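# Load a staple stick onto an open stapler's rail

## Task

Pick up one staple stick from the tray and rest it straddling the rail of the opened stapler, with its legs pointing downward; the stapler must end up lying flat, in direct contact with the table, everything must stay in place without any support from the robot, and both grippers must release and withdraw once finished.

## Robot and tools

Robot: two arms, left_arm and right_arm, each with a two-finger gripper. Base positions in the scene frame: left_arm at (-0.011, +0.235, 0) m, quat_wxyz (+0.998, 0, 0, +0.060); right_arm at (-0.025, -0.227, 0) m, quat_wxyz (+0.999, 0, 0, +0.054). Joint ranges (rad), base outward: waist -2.618 to 3.054, shoulder 0 to 3.142, elbow 0 to 3.142, wrist pitch -1.571 to 1.571, wrist yaw -1.571 to 1.571, wrist roll -2.094 to 2.094. Elbows never fully straighten.

Frames: the scene frame has its origin on the table surface midway between the arms, +x pointing away over the table, +z up, and left_arm on the +y side. The names left and right refer to the arms, not to image sides. Each gripper has its own axes: fingers extend along its +z and close along its y. The reported end_effector_position is the spot between the finger pads, roughly 1 cm short of the fingertips; at long reach it can be somewhat off.

execute_actions(actions): actions is a list of actions; each action is a table of 1 to 15 rows, each row run for one control step of 1/30 s. If fewer than 15 rows are given, the final row repeats until 15 steps pass. Every row is a single list of 14 numbers, all in [-1, 1], covering both arms even if one stays still: dx, dy, dz, rx, ry, rz, opening for left_arm, then the same seven for right_arm. dx..rz are an offset, not a pose: the target relative to that gripper's measured pose at the start of the action (for the first action of a call, the last pose reported in this scene), expressed in the gripper's own axes. Every row in an action is measured from that same start, not from the row before. Scale: 1.0 equals 0.6 m of translation or 180 degrees; rx, ry, rz form one rotation vector. opening is absolute: +1 fully open (0.093 m), -1 closed. An empty list just returns the current state and images.

move(target, speed, blocking): target is one 14-number row laid out as above, offsets measured from the pose in the latest result that showed one. Both grippers travel in straight lines and finish together, taking between 0.5 and 10 s; a longer path is cut off at 10 s. speed is the path top speed in m/s, 0.002 to 0.5, default 0.25; rotation is capped at twice that in rad/s. Rotations take the shorter direction. Paths ignore obstacles and the other arm; grippers may lag, drift, or overshoot speed, notably near full extension. Faster moves and targets set deeper past a contact hit and press harder. The opening is sent at the start. With blocking=false the result arrives after 0.5 s while motion continues; use wait(0) to check, and call wait or stop before sending new actions or moves. The result adds a move: line with the ending (done, off_target, moving, held, fault) and the limits that acted (paced = the sent pose was clipped; held = a check blocked some steps, after which the arm may surge faster than speed), plus each gripper's distance to its target. If only one arm is named, the other finished at rest.

wait(seconds): 0 to 10; lets time pass with each arm holding its last command; returns early if a running move ends. stop(): brakes a running move (needs room, more when fast); fingers keep moving. zoom_image(camera, region): region [x0, y0, x1, y1] in pixels, at most 504x504, on the latest full image of cam_head_left, cam_head_right, cam_high, cam_low, cam_left_wrist or cam_right_wrist (all 504x504; calibration is given, with small per-scene error). read_manual(section) only returns licence text. finished_scene(scene) ends the scene irreversibly and reports success; the goal must already hold and persist.

Control limits: each step, the commanded pose is clipped to within 70 mm and 16 degrees of the measured pose, then damped inverse kinematics drives the joints, favouring position over orientation. A distant target may need several actions; after an action the arm continues at most to its last clipped pose. Joint friction can leave the gripper up to about 31 mm short, and smaller commands may not move it. To keep an arm still, send the offset back to its desired pose in a reply's first call and zeros afterwards, always with its intended opening. The robot holds the last command while you think.

Gripping: grip_measured is the finger motor position on the same scale (+1 open, -1 closed, each gripper offset by up to about 0.02). Pads meet near -0.94; each mm of object width adds about 0.0208. Sending a value below the object's width reading squeezes harder, up to roughly 50-62 N per pad (less for parts under about 5 mm thick); on rigid flat objects the reading settles no more than about 0.21 below the width reading. Keep sending the closing value to keep holding. The last entry of each arm's Joint positions is the opening in metres, floored at zero.

Results: a state line per arm with end_effector_position (m) and end_effector_quat_wxyz in the scene frame; Hand target lines (where the controller is steering each gripper); pose unreachable lines when the clearance check altered a command; step readings with HELD marks for held-back rows (actions only); joint torques (offset, noisy); MOTOR HOT from 75 °C, OVER-TEMPERATURE FAULT at 90 °C (arm stops 10 s) or 100 °C (arm goes limp and falls); FAULT lines for any stop.

Avoid: knocking or placing anything off the table (fails the task), arms colliding or pressing each other, drops, slips, slams and hard pushes, and long heavy holds that heat motors. Expect occasional brief tugs on held parts or pushes on loose objects.

Each tool is called after "Emit:" as a command line: name --argument value for each argument, lists and objects as JSON in quotes; but a table of rows of numbers goes row by row, as --pt "numbers of a row", without its own name.

## Session

Emit:
execute_actions --actions '[]'

Scene clock: 0.00 s.
left_arm: end_effector_position=(+0.2237, +0.5378, +0.1867) grip_measured=+0.985 end_effector_quat_wxyz=(-0.276, +0.689, -0.557, -0.371) | right_arm: end_effector_position=(+0.0320, -0.5534, +0.2940) grip_measured=+0.989 end_effector_quat_wxyz=(+0.727, +0.584, +0.281, +0.228)
Joint positions: left_arm=[ 0.441  1.635  1.29  -0.815 -0.898 -1.022  0.092] | right_arm=[-1.949  1.166  0.47   0.997 -1.003  1.682  0.093]
Joint velocities: left_arm=[-0.002 -0.022 -0.007 -0.037  0.037 -0.007  0.001] | right_arm=[ 0.002  0.012 -0.012 -0.051 -0.037 -0.051  0.   ]
Joint torques (N m, as the arm reports them, + toward a larger angle): no reading
Motor temperatures (°C, as the motors report them): left_arm=[23 24 22 21 24 23] | right_arm=[24 21 25 24 25 24]
Hand target (left_arm): +0.224, +0.538, +0.187; -0.276, +0.689, -0.557, -0.371
Hand target (right_arm): +0.032, -0.553, +0.294; +0.727, +0.584, +0.281, +0.228

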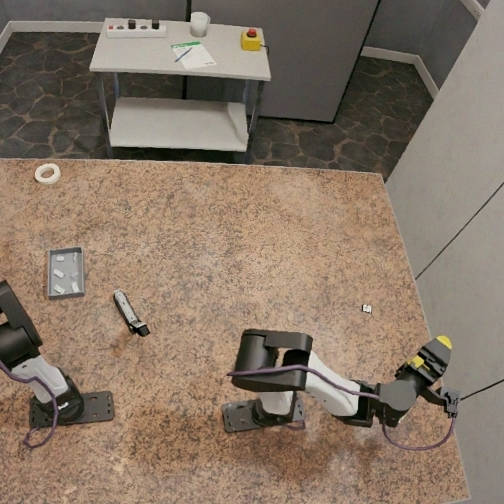

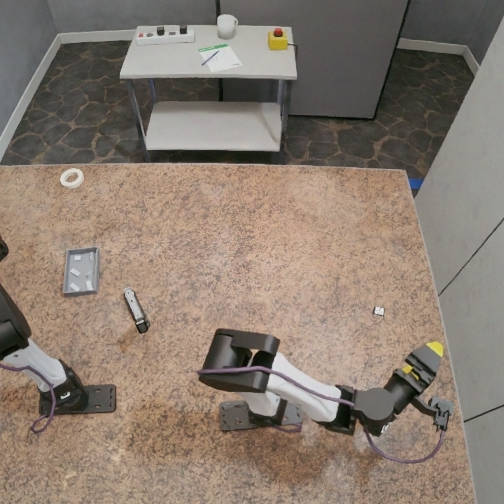

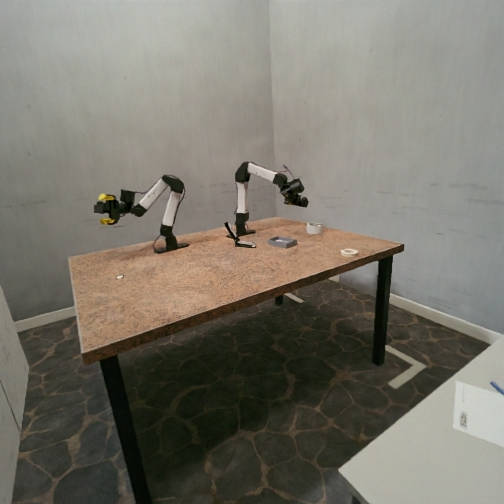

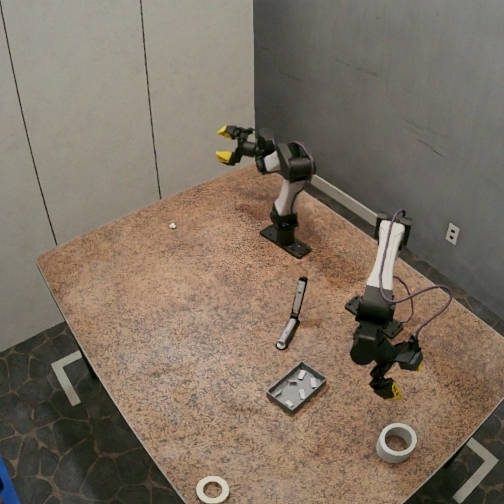

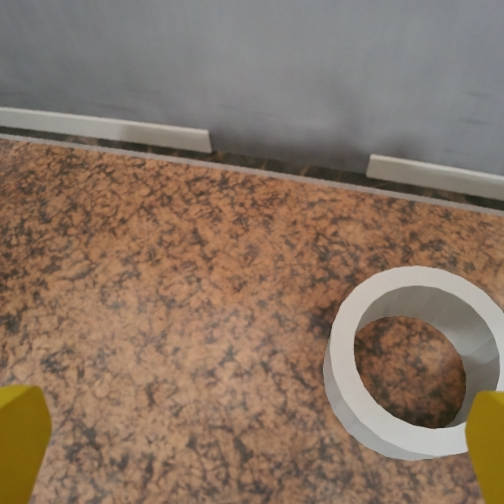

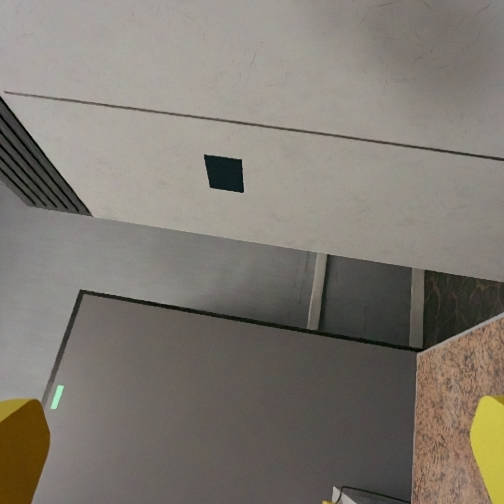

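Emit:
zoom_image --camera "cam_head_left" --region '[30, 230, 170, 350]'

Emit:
zoom_image --camera "cam_head_right" --region '[40, 230, 180, 350]'

Emit:
zoom_image --camera "cam_low" --region '[240, 260, 360, 420]'

Emit:
zoom_image --camera "cam_high" --region '[200, 200, 320, 270]'

Region (30, 230, 170, 350) of cam_head_left's 504x504 image, scaled by 3.600, with more detail than that image has; it fills the top 432 rows of this view, and the rest is white.

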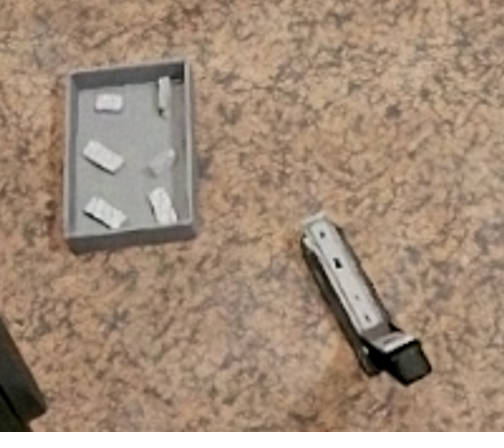

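Region (40, 230, 180, 350) of cam_head_right's 504x504 image, scaled by 3.600, with more detail than that image has; it fills the top 432 rows of this view, and the rest is white.

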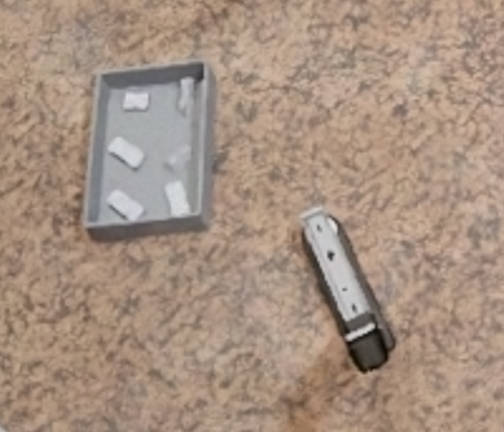

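Region (240, 260, 360, 420) of cam_low's 504x504 image, scaled by 3.150, with more detail than that image has; it fills the left 378 columns of this view, and the rest is white.

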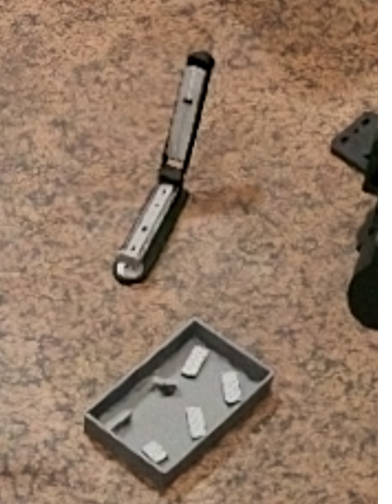

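Region (200, 200, 320, 270) of cam_high's 504x504 image, scaled by 4.200, with more detail than that image has; it fills the top 294 rows of this view, and the rest is white.

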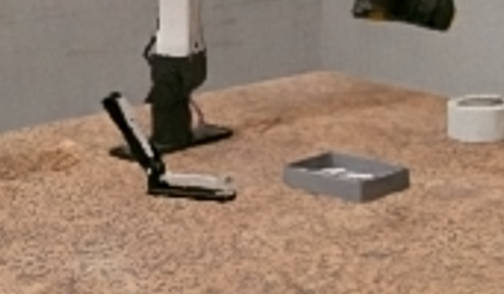

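Emit:
move --target '[0.297,-0.032,-0.319,0.279,0.207,0.518,1,0,0,0,0,0,0,1]' --speed 0.4

Scene clock: 47.53 s.
left_arm: end_effector_position=(+0.2962, +0.2921, +0.1470) grip_measured=+0.985 end_effector_quat_wxyz=(-0.002, -0.013, +1.000, -0.001) | right_arm: end_effector_position=(+0.0320, -0.5534, +0.2940) grip_measured=+0.989 end_effector_quat_wxyz=(+0.727, +0.584, +0.281, +0.228)
Joint positions: left_arm=[ 0.064  1.728  1.547 -1.394  0.001  0.158  0.092] | right_arm=[-1.949  1.166  0.47   0.997 -1.003  1.682  0.093]
Joint velocities: left_arm=[-0.007 -0.007 -0.007  0.007  0.037  0.037 -0.   ] | right_arm=[ 0.002 -0.017  0.002 -0.022 -0.022 -0.037 -0.001]
Joint torques (N m, as the arm reports them, + toward a larger angle): left_arm=[-0.64 -8.35  8.92  0.25  0.06  0.11] | right_arm=[-0.41 -3.06  8.39  1.63  0.28 -0.04]
Motor temperatures (°C, as the motors report them): left_arm=[23 31 27 23 24 23] | right_arm=[24 23 32 31 25 24]
Hand target (left_arm): +0.299, +0.288, +0.149; -0.001, -0.002, +1.000, -0.005
Hand target (right_arm): +0.032, -0.553, +0.294; +0.727, +0.584, +0.281, +0.228
Off the commanded pose (left_arm): 0.005 m, 2 deg.
Off the commanded pose (right_arm): 0.000 m, 0 deg.
move: done
camera_calibration (this result's frames):
cam_left_wrist: T_world_to_cam=[[0.0399227, -0.999191, -0.0049473, 0.276106], [-0.89772, -0.0380417, 0.43892, 0.251862], [-0.438753, -0.0130816, -0.898512, 0.351542], [0, 0, 0, 1]] pos_world=[0.369319, 0.290063, 0.206684]

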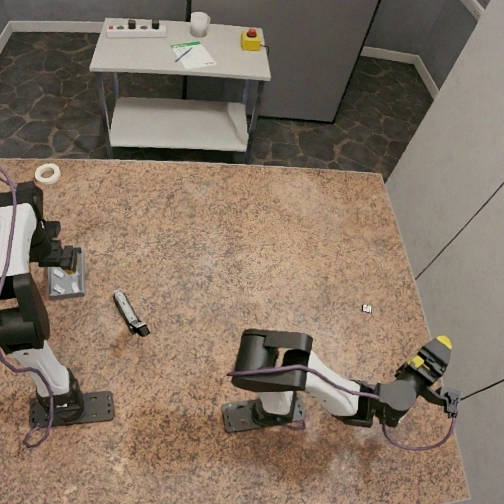

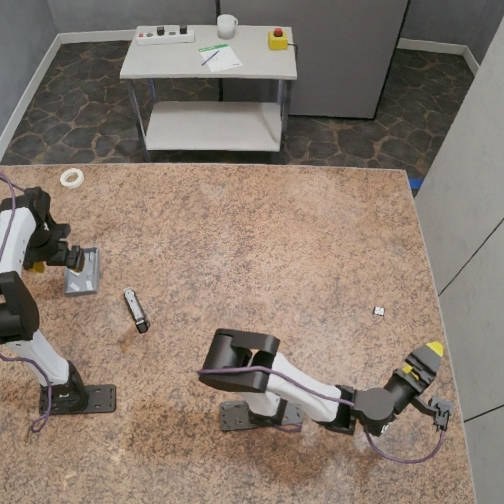

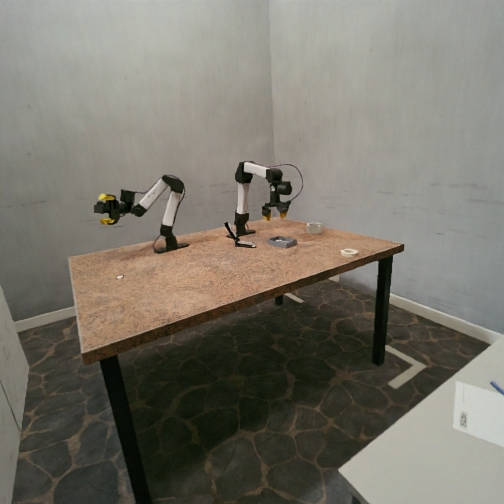

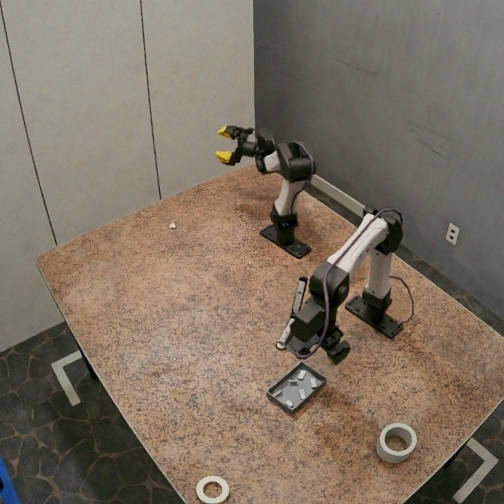

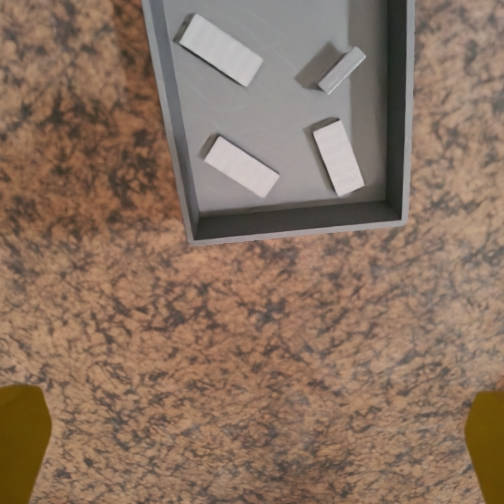

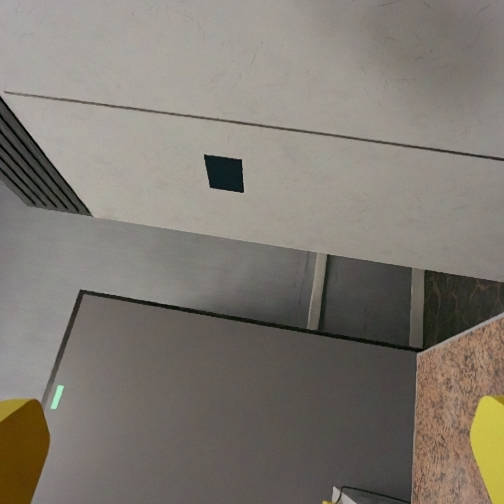

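Emit:
zoom_image --camera "cam_left_wrist" --region '[150, 0, 420, 220]'

Region (150, 0, 420, 220) of cam_left_wrist's 504x504 image, scaled by 1.867, with more detail than that image has; it fills the top 411 rows of this view, and the rest is white.

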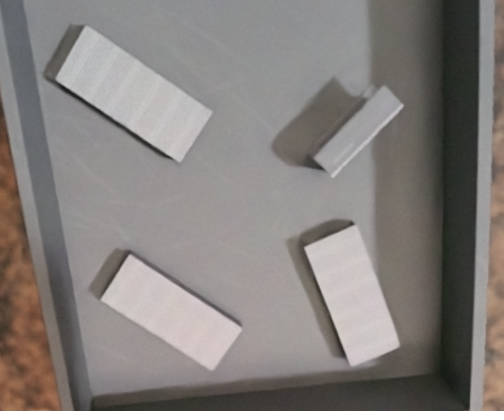

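Emit:
move --target '[-0.036,0.003,0.13,0,0,-0.30,-0.3,0,0,0,0,0,0,1]'

Scene clock: 68.73 s.
left_arm: end_effector_position=(+0.3187, +0.2961, +0.0745) grip_measured=-0.298 end_effector_quat_wxyz=(+0.003, -0.462, +0.887, -0.002) | right_arm: end_effector_position=(+0.0320, -0.5534, +0.2940) grip_measured=+0.989 end_effector_quat_wxyz=(+0.727, +0.584, +0.281, +0.228)
Joint positions: left_arm=[ 0.064  1.825  1.377 -1.115  0.002 -0.777  0.031] | right_arm=[-1.949  1.166  0.47   0.997 -1.003  1.682  0.093]
Joint velocities: left_arm=[ 0.007  0.007 -0.022  0.022  0.022 -0.037 -0.001] | right_arm=[ 0.007  0.007 -0.017  0.022  0.022  0.007 -0.   ]
Joint torques (N m, as the arm reports them, + toward a larger angle): left_arm=[-0.27 -9.39  5.79  0.4  -0.04 -0.03] | right_arm=[-0.22 -3.06  8.47  1.64  0.27 -0.03]
Motor temperatures (°C, as the motors report them): left_arm=[23 31 29 22 24 23] | right_arm=[24 23 34 33 25 24]
Hand target (left_arm): +0.317, +0.294, +0.069; -0.002, -0.465, +0.885, +0.000
Hand target (right_arm): +0.032, -0.553, +0.294; +0.727, +0.584, +0.281, +0.228
Off the commanded pose (left_arm): 0.006 m, 1 deg.
Off the commanded pose (right_arm): 0.000 m, 0 deg.
move: done
camera_calibration (this result's frames):
cam_left_wrist: T_world_to_cam=[[0.827247, -0.561839, 0.000140943, -0.101944], [-0.506592, -0.745793, 0.432616, 0.389396], [-0.242956, -0.357952, -0.901578, 0.336239], [0, 0, 0, 1]] pos_world=[0.363289, 0.35349, 0.134701]

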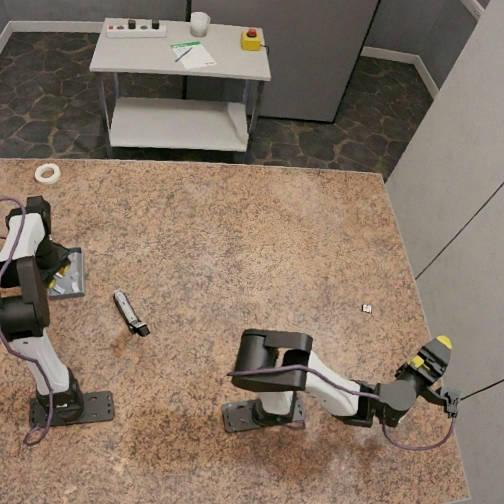

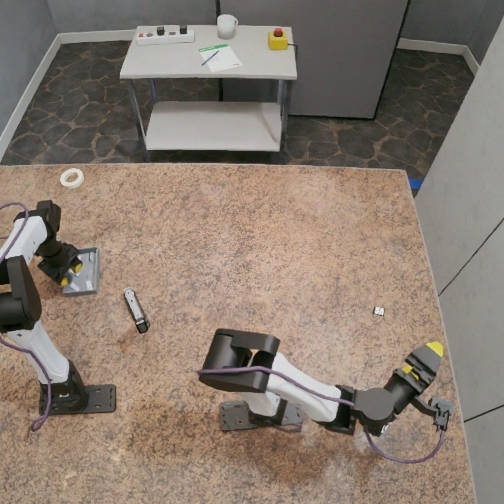

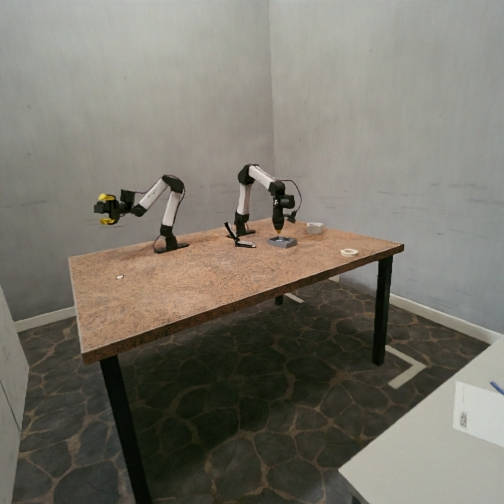

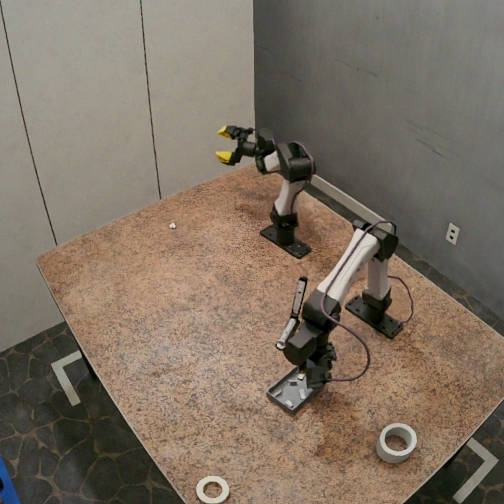

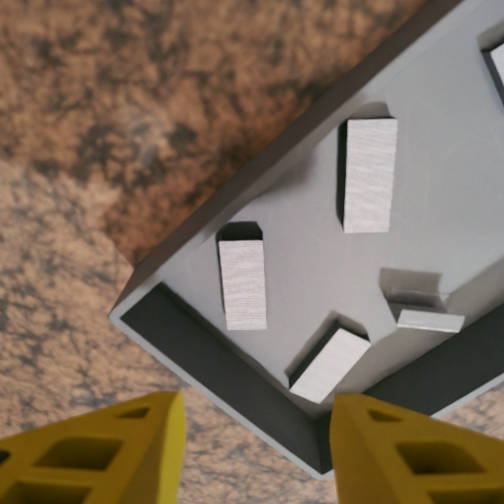

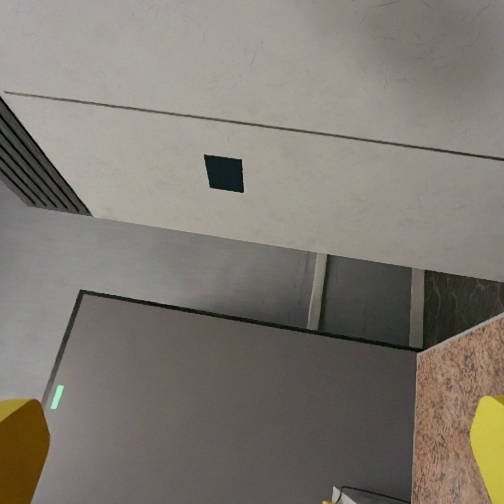

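Emit:
move --target '[-0.057,-0.055,0.045,0,0,0,-0.5,0,0,0,0,0,0,1]' --speed 0.1

Scene clock: 100.77 s.
left_arm: end_effector_position=(+0.3588, +0.3035, +0.0450) grip_measured=-0.498 end_effector_quat_wxyz=(-0.005, -0.463, +0.886, +0.001) | right_arm: end_effector_position=(+0.0320, -0.5534, +0.2940) grip_measured=+0.989 end_effector_quat_wxyz=(+0.727, +0.584, +0.281, +0.228)
Joint positions: left_arm=[ 0.064  2.019  1.522 -1.084  0.002 -0.779  0.021] | right_arm=[-1.949  1.166  0.47   0.997 -1.003  1.682  0.093]
Joint velocities: left_arm=[-0.012  0.002  0.002  0.007  0.007  0.007 -0.001] | right_arm=[-0.002  0.017 -0.017 -0.007  0.066 -0.066  0.002]
Joint torques (N m, as the arm reports them, + toward a larger angle): left_arm=[  0.15 -11.49   8.55   0.35  -0.04   0.09] | right_arm=[-0.23 -3.09  8.42  1.64  0.23 -0.05]
Motor temperatures (°C, as the motors report them): left_arm=[23 34 28 22 24 23] | right_arm=[24 23 35 34 25 24]
Hand target (left_arm): +0.365, +0.305, +0.047; +0.003, -0.462, +0.887, -0.002
Hand target (right_arm): +0.032, -0.553, +0.294; +0.727, +0.584, +0.281, +0.228
Off the commanded pose (left_arm): 0.007 m, 1 deg.
Off the commanded pose (right_arm): 0.000 m, 0 deg.
move: done
camera_calibration (this result's frames):
cam_left_wrist: T_world_to_cam=[[0.828639, -0.559648, -0.0123586, -0.13155], [-0.497038, -0.745734, 0.44366, 0.42405], [-0.25751, -0.361491, -0.89611, 0.328168], [0, 0, 0, 1]] pos_world=[0.404283, 0.361236, 0.104314]

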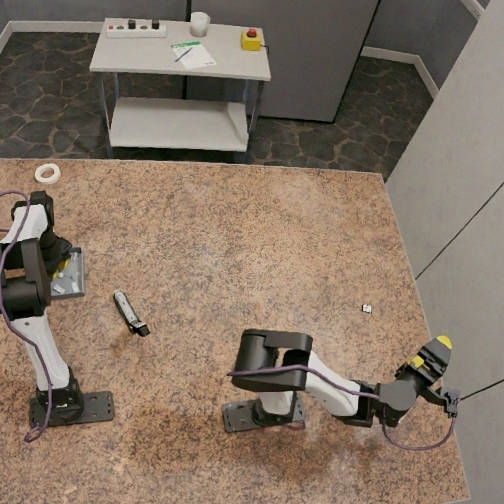

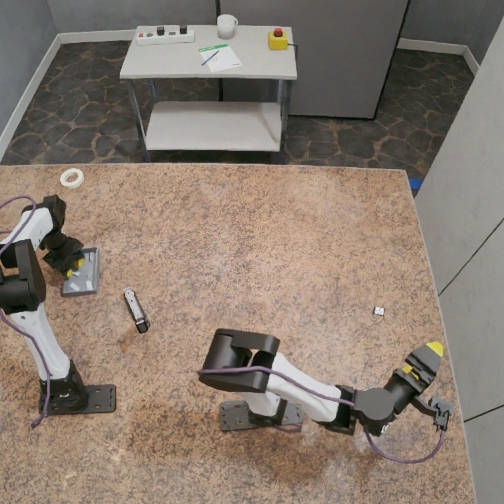

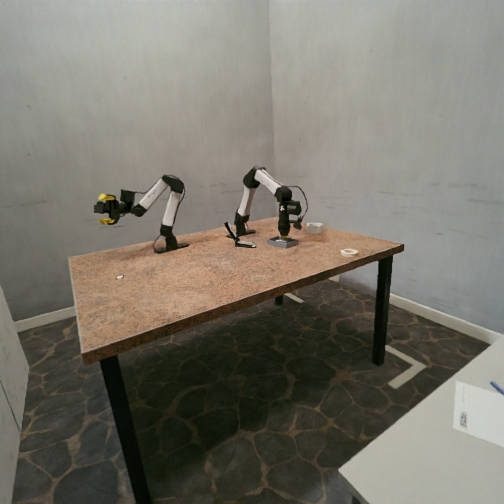

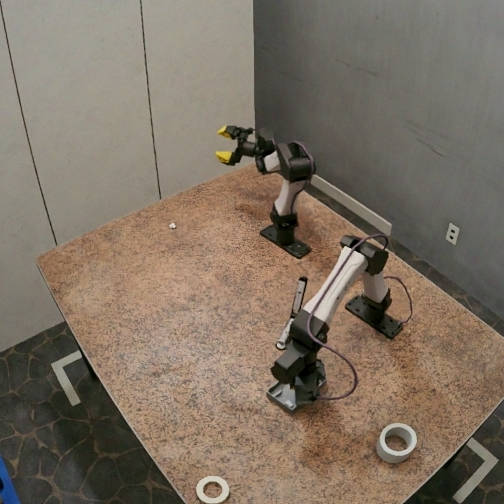

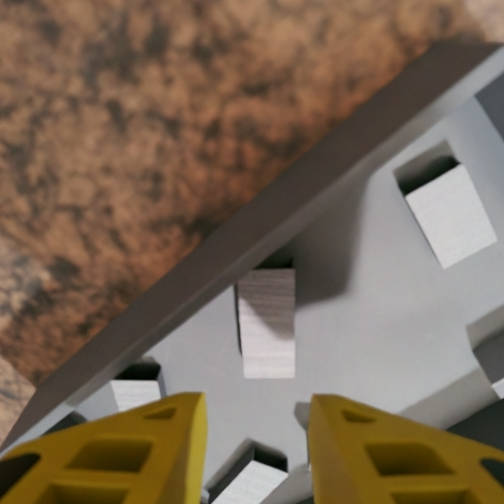

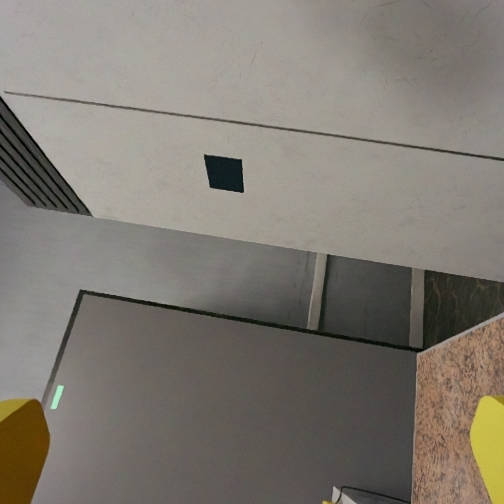

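Emit:
move --target '[-0.003,-0.007,0.045,0,0,0,-0.5,0,0,0,0,0,0,1]' --speed 0.04

Scene clock: 110.57 s.
left_arm: end_effector_position=(+0.3642, +0.3045, +0.0298) grip_measured=-0.498 end_effector_quat_wxyz=(+0.001, -0.463, +0.886, -0.001) | right_arm: end_effector_position=(+0.0320, -0.5534, +0.2940) grip_measured=+0.989 end_effector_quat_wxyz=(+0.727, +0.584, +0.281, +0.228)
Joint positions: left_arm=[ 0.064  2.044  1.496 -1.021  0.002 -0.779  0.021] | right_arm=[-1.949  1.166  0.47   0.997 -1.003  1.682  0.093]
Joint velocities: left_arm=[ 0.002  0.032  0.002  0.037 -0.037 -0.095  0.   ] | right_arm=[ 0.002  0.012 -0.007 -0.037  0.007 -0.007 -0.001]
Joint torques (N m, as the arm reports them, + toward a larger angle): left_arm=[ -0.24 -10.43   4.99   0.54  -0.04   0.01] | right_arm=[-0.3  -3.02  8.4   1.64  0.25 -0.04]
Motor temperatures (°C, as the motors report them): left_arm=[23 35 29 22 24 23] | right_arm=[24 23 36 35 25 24]
Hand target (left_arm): +0.363, +0.303, +0.018; -0.005, -0.463, +0.886, +0.001
Hand target (right_arm): +0.032, -0.553, +0.294; +0.727, +0.584, +0.281, +0.228
Off the commanded pose (left_arm): 0.012 m, 1 deg.
Off the commanded pose (right_arm): 0.000 m, 0 deg.
move: off_target (left_arm)
camera_calibration (this result's frames):
cam_left_wrist: T_world_to_cam=[[0.828737, -0.559629, -0.00311292, -0.136002], [-0.502644, -0.746773, 0.435522, 0.436878], [-0.246055, -0.359368, -0.900173, 0.311565], [0, 0, 0, 1]] pos_world=[0.408967, 0.362104, 0.0897689]

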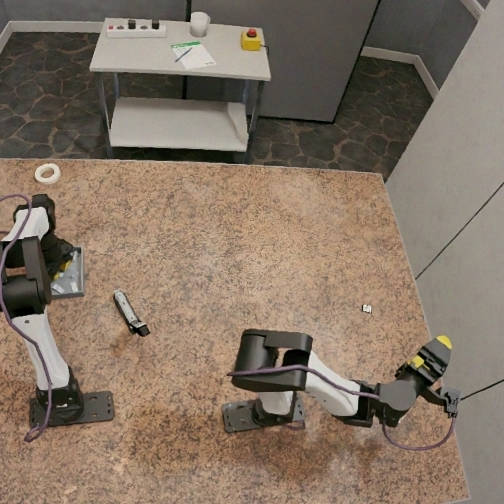

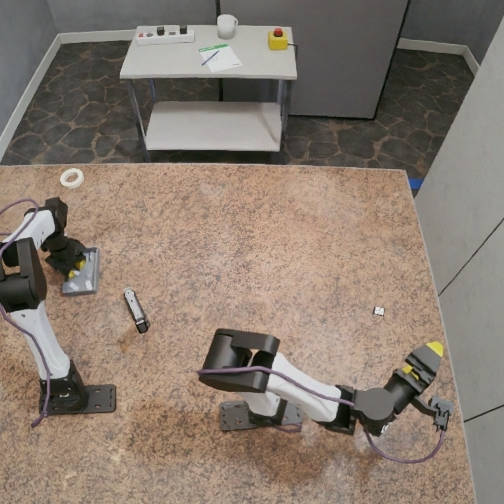

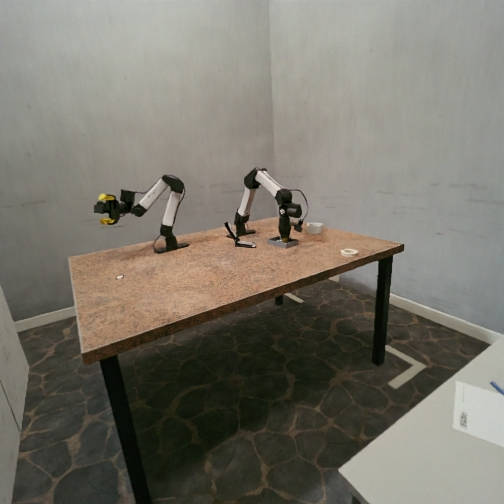

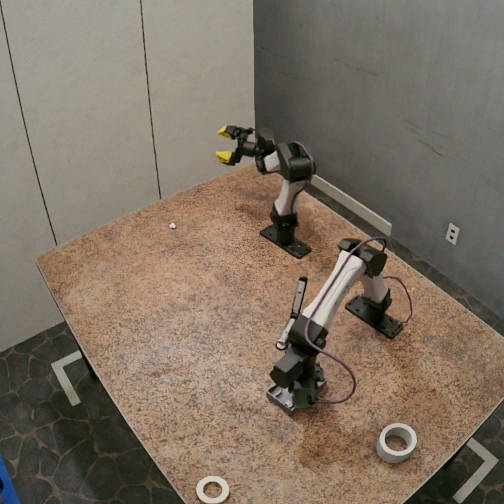

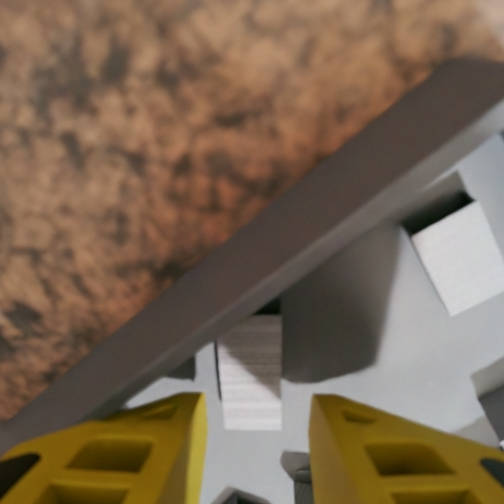

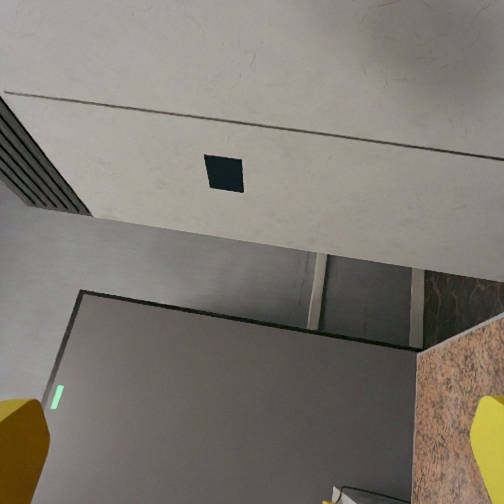

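Emit:
move --target '[0,0.001,0.035,0,0,0,-0.5,0,0,0,0,0,0,1]' --speed 0.03

Scene clock: 116.90 s.
left_arm: end_effector_position=(+0.3640, +0.3048, +0.0284) grip_measured=-0.498 end_effector_quat_wxyz=(+0.004, -0.463, +0.886, -0.001) | right_arm: end_effector_position=(+0.0320, -0.5534, +0.2940) grip_measured=+0.989 end_effector_quat_wxyz=(+0.727, +0.584, +0.281, +0.228)
Joint positions: left_arm=[ 0.064  2.04   1.484 -1.007  0.    -0.779  0.021] | right_arm=[-1.949  1.166  0.47   0.997 -1.003  1.682  0.093]
Joint velocities: left_arm=[-0.012 -0.002 -0.017  0.007  0.007 -0.051 -0.   ] | right_arm=[ 0.002 -0.007 -0.007 -0.007 -0.051 -0.007  0.   ]
Joint torques (N m, as the arm reports them, + toward a larger angle): left_arm=[ 0.31 -9.61  3.24  0.85 -0.02  0.04] | right_arm=[-0.31 -2.97  8.42  1.65  0.23 -0.04]
Motor temperatures (°C, as the motors report them): left_arm=[23 35 28 22 24 23] | right_arm=[24 23 36 35 25 24]
Hand target (left_arm): +0.363, +0.305, +0.010; +0.000, -0.463, +0.886, -0.001
Hand target (right_arm): +0.032, -0.553, +0.294; +0.727, +0.584, +0.281, +0.228
Off the commanded pose (left_arm): 0.020 m, 0 deg.
Off the commanded pose (right_arm): 0.000 m, 0 deg.
move: off_target (left_arm)
camera_calibration (this result's frames):
cam_left_wrist: T_world_to_cam=[[0.828752, -0.559616, -0.0000992988, -0.135786], [-0.505084, -0.748072, 0.43044, 0.439048], [-0.240955, -0.356678, -0.902619, 0.307746], [0, 0, 0, 1]] pos_world=[0.408443, 0.362218, 0.0887798]

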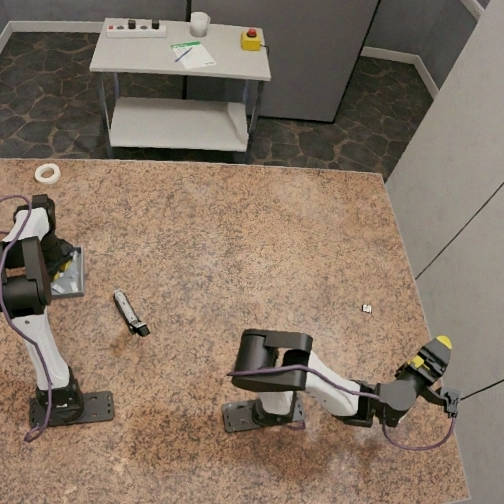

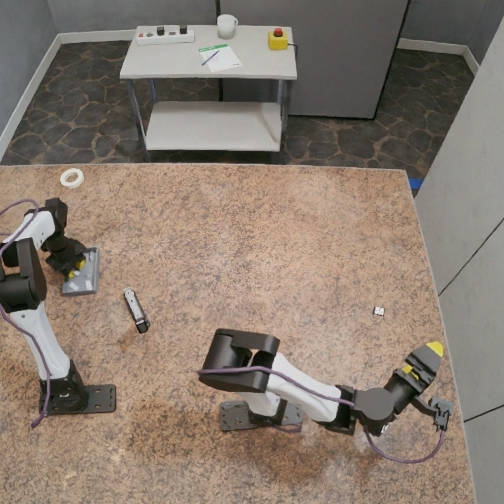

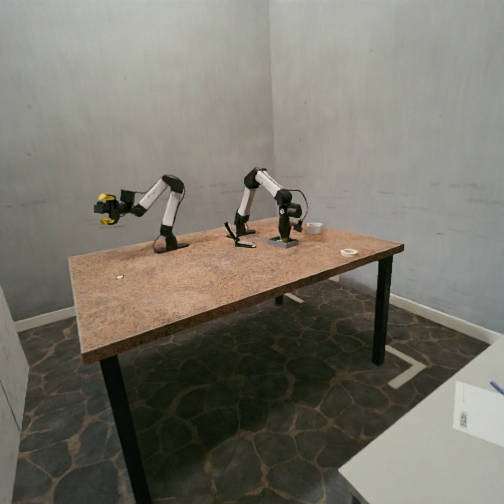

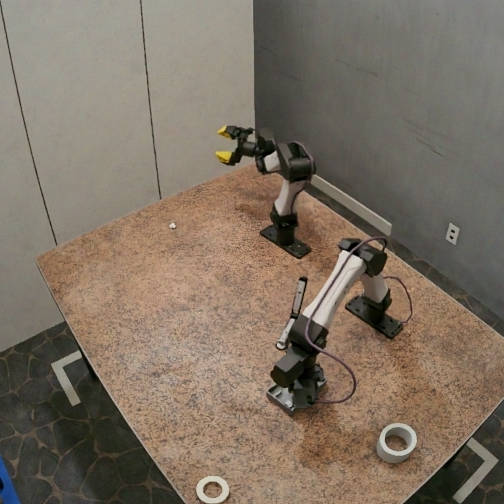

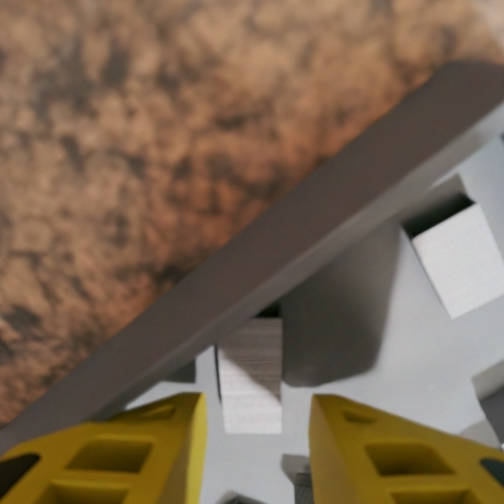

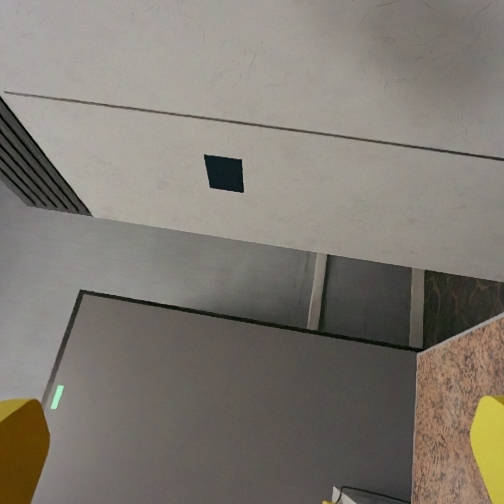

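Emit:
execute_actions --actions '[[[0,0,-0.03,0,0,0,-0.56,0,0,0,0,0,0,1]],[[0.022,0.002,0,0,0,0,-0.56,0,0,0,0,0,0,1]],[[0,0,0,0,0,0,-0.56,0,0,0,0,0,0,1]]]'

Scene clock: 129.40 s.
left_arm: end_effector_position=(+0.3526, +0.2981, +0.0355) grip_measured=-0.558 end_effector_quat_wxyz=(-0.010, -0.463, +0.886, +0.003) | right_arm: end_effector_position=(+0.0320, -0.5534, +0.2940) grip_measured=+0.989 end_effector_quat_wxyz=(+0.727, +0.584, +0.281, +0.228)
Joint positions: left_arm=[ 0.052  2.012  1.472 -1.051  0.    -0.792  0.018] | right_arm=[-1.949  1.166  0.47   0.997 -1.003  1.682  0.093]
Joint velocities: left_arm=[-0.007 -0.012  0.007 -0.007 -0.037 -0.007 -0.001] | right_arm=[-0.017 -0.007  0.007 -0.051  0.007  0.022  0.001]
Joint torques (N m, as the arm reports them, + toward a larger angle): left_arm=[  0.14 -11.9    6.89   0.27  -0.02   0.04] | right_arm=[-0.21 -3.17  8.51  1.61  0.23 -0.05]
Motor temperatures (°C, as the motors report them): left_arm=[23 36 28 23 24 23] | right_arm=[24 24 36 35 25 24]
Hand target (left_arm): +0.353, +0.298, +0.036; -0.010, -0.463, +0.886, +0.003
Hand target (right_arm): +0.032, -0.553, +0.294; +0.727, +0.584, +0.281, +0.228
Off the commanded pose (left_arm): 0.000 m, 0 deg.
Off the commanded pose (right_arm): 0.000 m, 0 deg.
Step readings (end_effector_position; steps 1 to 15: 1st action; 16 to 30: 2nd action; 31 to 45: 3rd action):
0: left_arm (+0.3639, +0.3048, +0.0283) | right_arm (+0.0320, -0.5534, +0.2940)
1: left_arm (+0.3635, +0.3047, +0.0307) | right_arm (+0.0320, -0.5534, +0.2940)
2: left_arm (+0.3632, +0.3047, +0.0323) | right_arm (+0.0320, -0.5534, +0.2940)
4: left_arm (+0.3638, +0.3048, +0.0356) | right_arm (+0.0320, -0.5534, +0.2940)
8: left_arm (+0.3627, +0.3046, +0.0377) | right_arm (+0.0320, -0.5534, +0.2940)
15: left_arm (+0.3604, +0.3041, +0.0377) | right_arm (+0.0320, -0.5534, +0.2940)
16: left_arm (+0.3599, +0.3038, +0.0372) | right_arm (+0.0320, -0.5534, +0.2940)
17: left_arm (+0.3579, +0.3028, +0.0367) | right_arm (+0.0320, -0.5534, +0.2940)
19: left_arm (+0.3537, +0.3000, +0.0360) | right_arm (+0.0320, -0.5534, +0.2940)
23: left_arm (+0.3526, +0.2981, +0.0355) | right_arm (+0.0320, -0.5534, +0.2940)
30: left_arm (+0.3526, +0.2981, +0.0355) | right_arm (+0.0320, -0.5534, +0.2940)
31: left_arm (+0.3526, +0.2981, +0.0355) | right_arm (+0.0320, -0.5534, +0.2940)
32: left_arm (+0.3526, +0.2981, +0.0355) | right_arm (+0.0320, -0.5534, +0.2940)
34: left_arm (+0.3526, +0.2981, +0.0355) | right_arm (+0.0320, -0.5534, +0.2940)
38: left_arm (+0.3526, +0.2981, +0.0355) | right_arm (+0.0320, -0.5534, +0.2940)
45: end_effector_position above
camera_calibration (this result's frames):
cam_left_wrist: T_world_to_cam=[[0.82846, -0.559666, -0.0206637, -0.129229], [-0.492704, -0.745887, 0.448213, 0.419549], [-0.266263, -0.361146, -0.893688, 0.319017], [0, 0, 0, 1]] pos_world=[0.398717, 0.355822, 0.094384]

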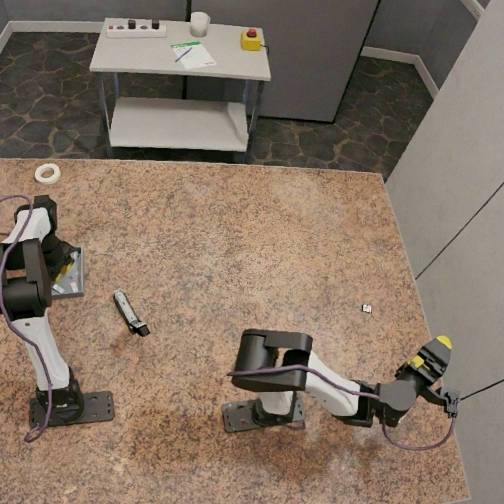

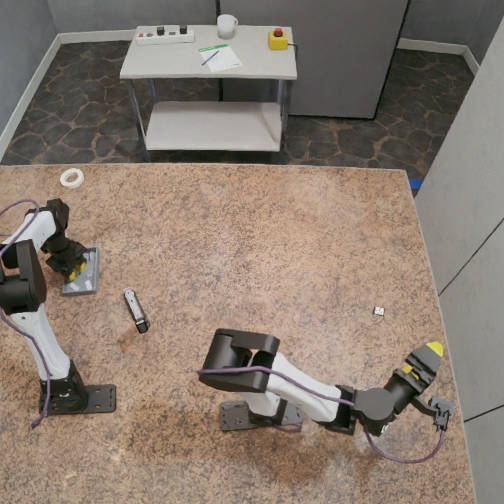

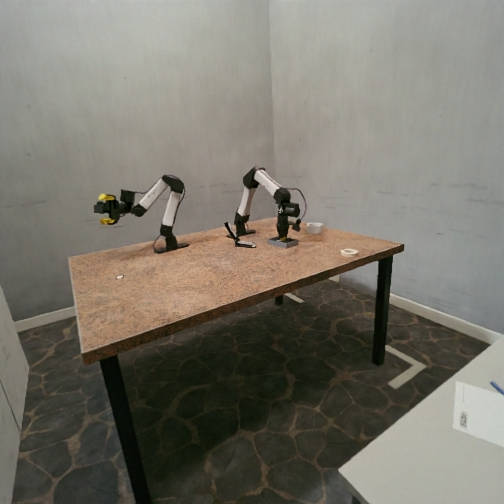

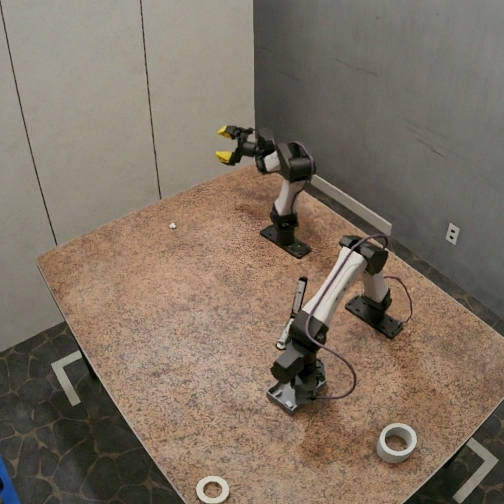

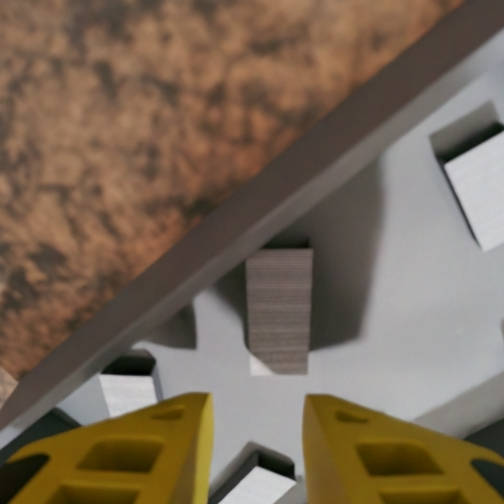

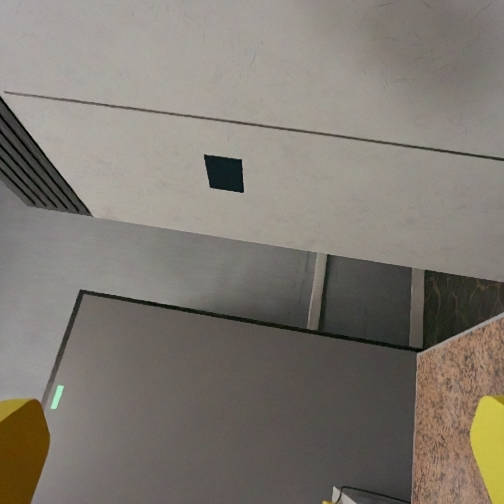

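Emit:
execute_actions --actions '[[[-0.004,-0.016,0,0,0,0,-0.56,0,0,0,0,0,0,1]],[[0,0,0,0,0,0,-0.56,0,0,0,0,0,0,1]]]'

Scene clock: 142.47 s.
left_arm: end_effector_position=(+0.3575, +0.2990, +0.0340) grip_measured=-0.558 end_effector_quat_wxyz=(-0.011, -0.464, +0.886, +0.003) | right_arm: end_effector_position=(+0.0320, -0.5534, +0.2940) grip_measured=+0.989 end_effector_quat_wxyz=(+0.727, +0.584, +0.281, +0.228)
Joint positions: left_arm=[ 0.052  2.034  1.498 -1.058  0.    -0.795  0.018] | right_arm=[-1.949  1.166  0.47   0.997 -1.003  1.682  0.093]
Joint velocities: left_arm=[ 0.007  0.017 -0.002 -0.037  0.007 -0.022 -0.002] | right_arm=[-0.022 -0.012 -0.002 -0.051  0.022  0.022 -0.   ]
Joint torques (N m, as the arm reports them, + toward a larger angle): left_arm=[  0.06 -12.21   6.83   0.26  -0.05   0.05] | right_arm=[-0.26 -3.19  8.33  1.66  0.25 -0.03]
Motor temperatures (°C, as the motors report them): left_arm=[23 38 28 22 24 23] | right_arm=[24 24 37 36 25 24]
Hand target (left_arm): +0.357, +0.299, +0.034; -0.011, -0.464, +0.886, +0.003
Hand target (right_arm): +0.032, -0.553, +0.294; +0.727, +0.584, +0.281, +0.228
Off the commanded pose (left_arm): 0.000 m, 0 deg.
Off the commanded pose (right_arm): 0.000 m, 0 deg.
Step readings (end_effector_position; steps 1 to 15: 1st action; 16 to 30: 2nd action):
0: left_arm (+0.3526, +0.2981, +0.0355) | right_arm (+0.0320, -0.5534, +0.2940)
1: left_arm (+0.3529, +0.2982, +0.0356) | right_arm (+0.0320, -0.5534, +0.2940)
2: left_arm (+0.3543, +0.2984, +0.0356) | right_arm (+0.0320, -0.5534, +0.2940)
4: left_arm (+0.3570, +0.2989, +0.0350) | right_arm (+0.0320, -0.5534, +0.2940)
8: left_arm (+0.3575, +0.2990, +0.0341) | right_arm (+0.0320, -0.5534, +0.2940)
15: left_arm (+0.3575, +0.2990, +0.0340) | right_arm (+0.0320, -0.5534, +0.2940)
16: left_arm (+0.3575, +0.2990, +0.0340) | right_arm (+0.0320, -0.5534, +0.2940)
17: left_arm (+0.3575, +0.2990, +0.0340) | right_arm (+0.0320, -0.5534, +0.2940)
19: left_arm (+0.3575, +0.2990, +0.0340) | right_arm (+0.0320, -0.5534, +0.2940)
23: left_arm (+0.3575, +0.2990, +0.0340) | right_arm (+0.0320, -0.5534, +0.2940)
30: end_effector_position above
camera_calibration (this result's frames):
cam_left_wrist: T_world_to_cam=[[0.830107, -0.557145, -0.0226372, -0.134083], [-0.48924, -0.74721, 0.449802, 0.422347], [-0.267519, -0.362309, -0.892841, 0.320016], [0, 0, 0, 1]] pos_world=[0.403542, 0.356823, 0.0927155]

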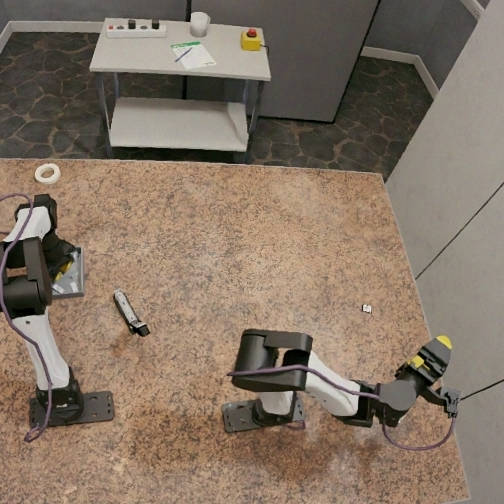

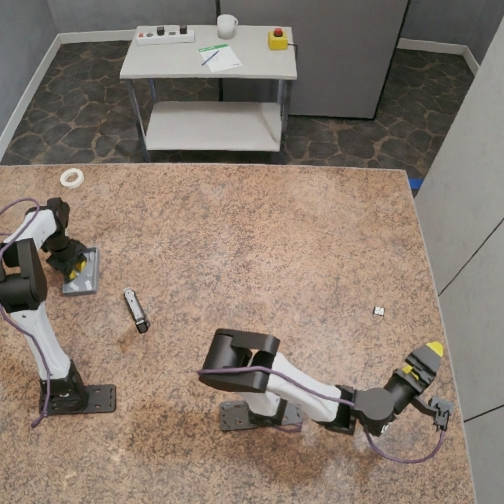

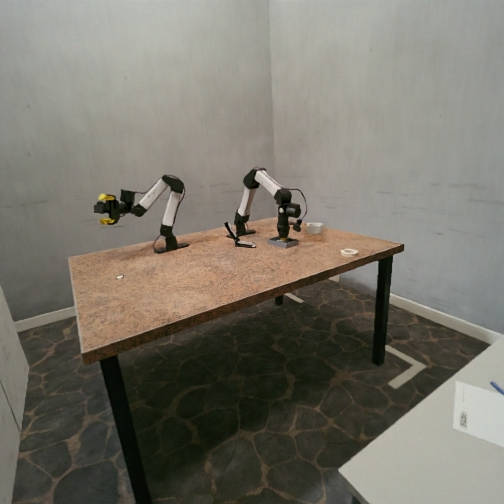

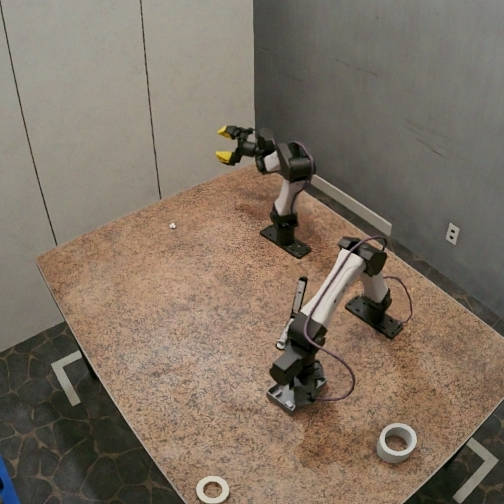

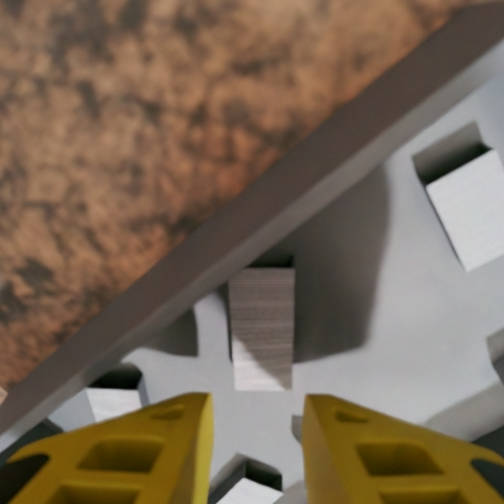

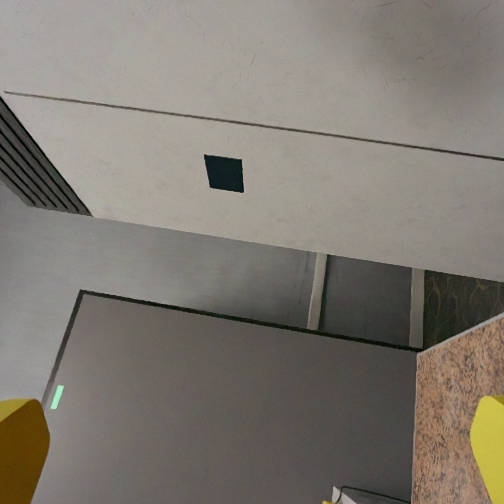

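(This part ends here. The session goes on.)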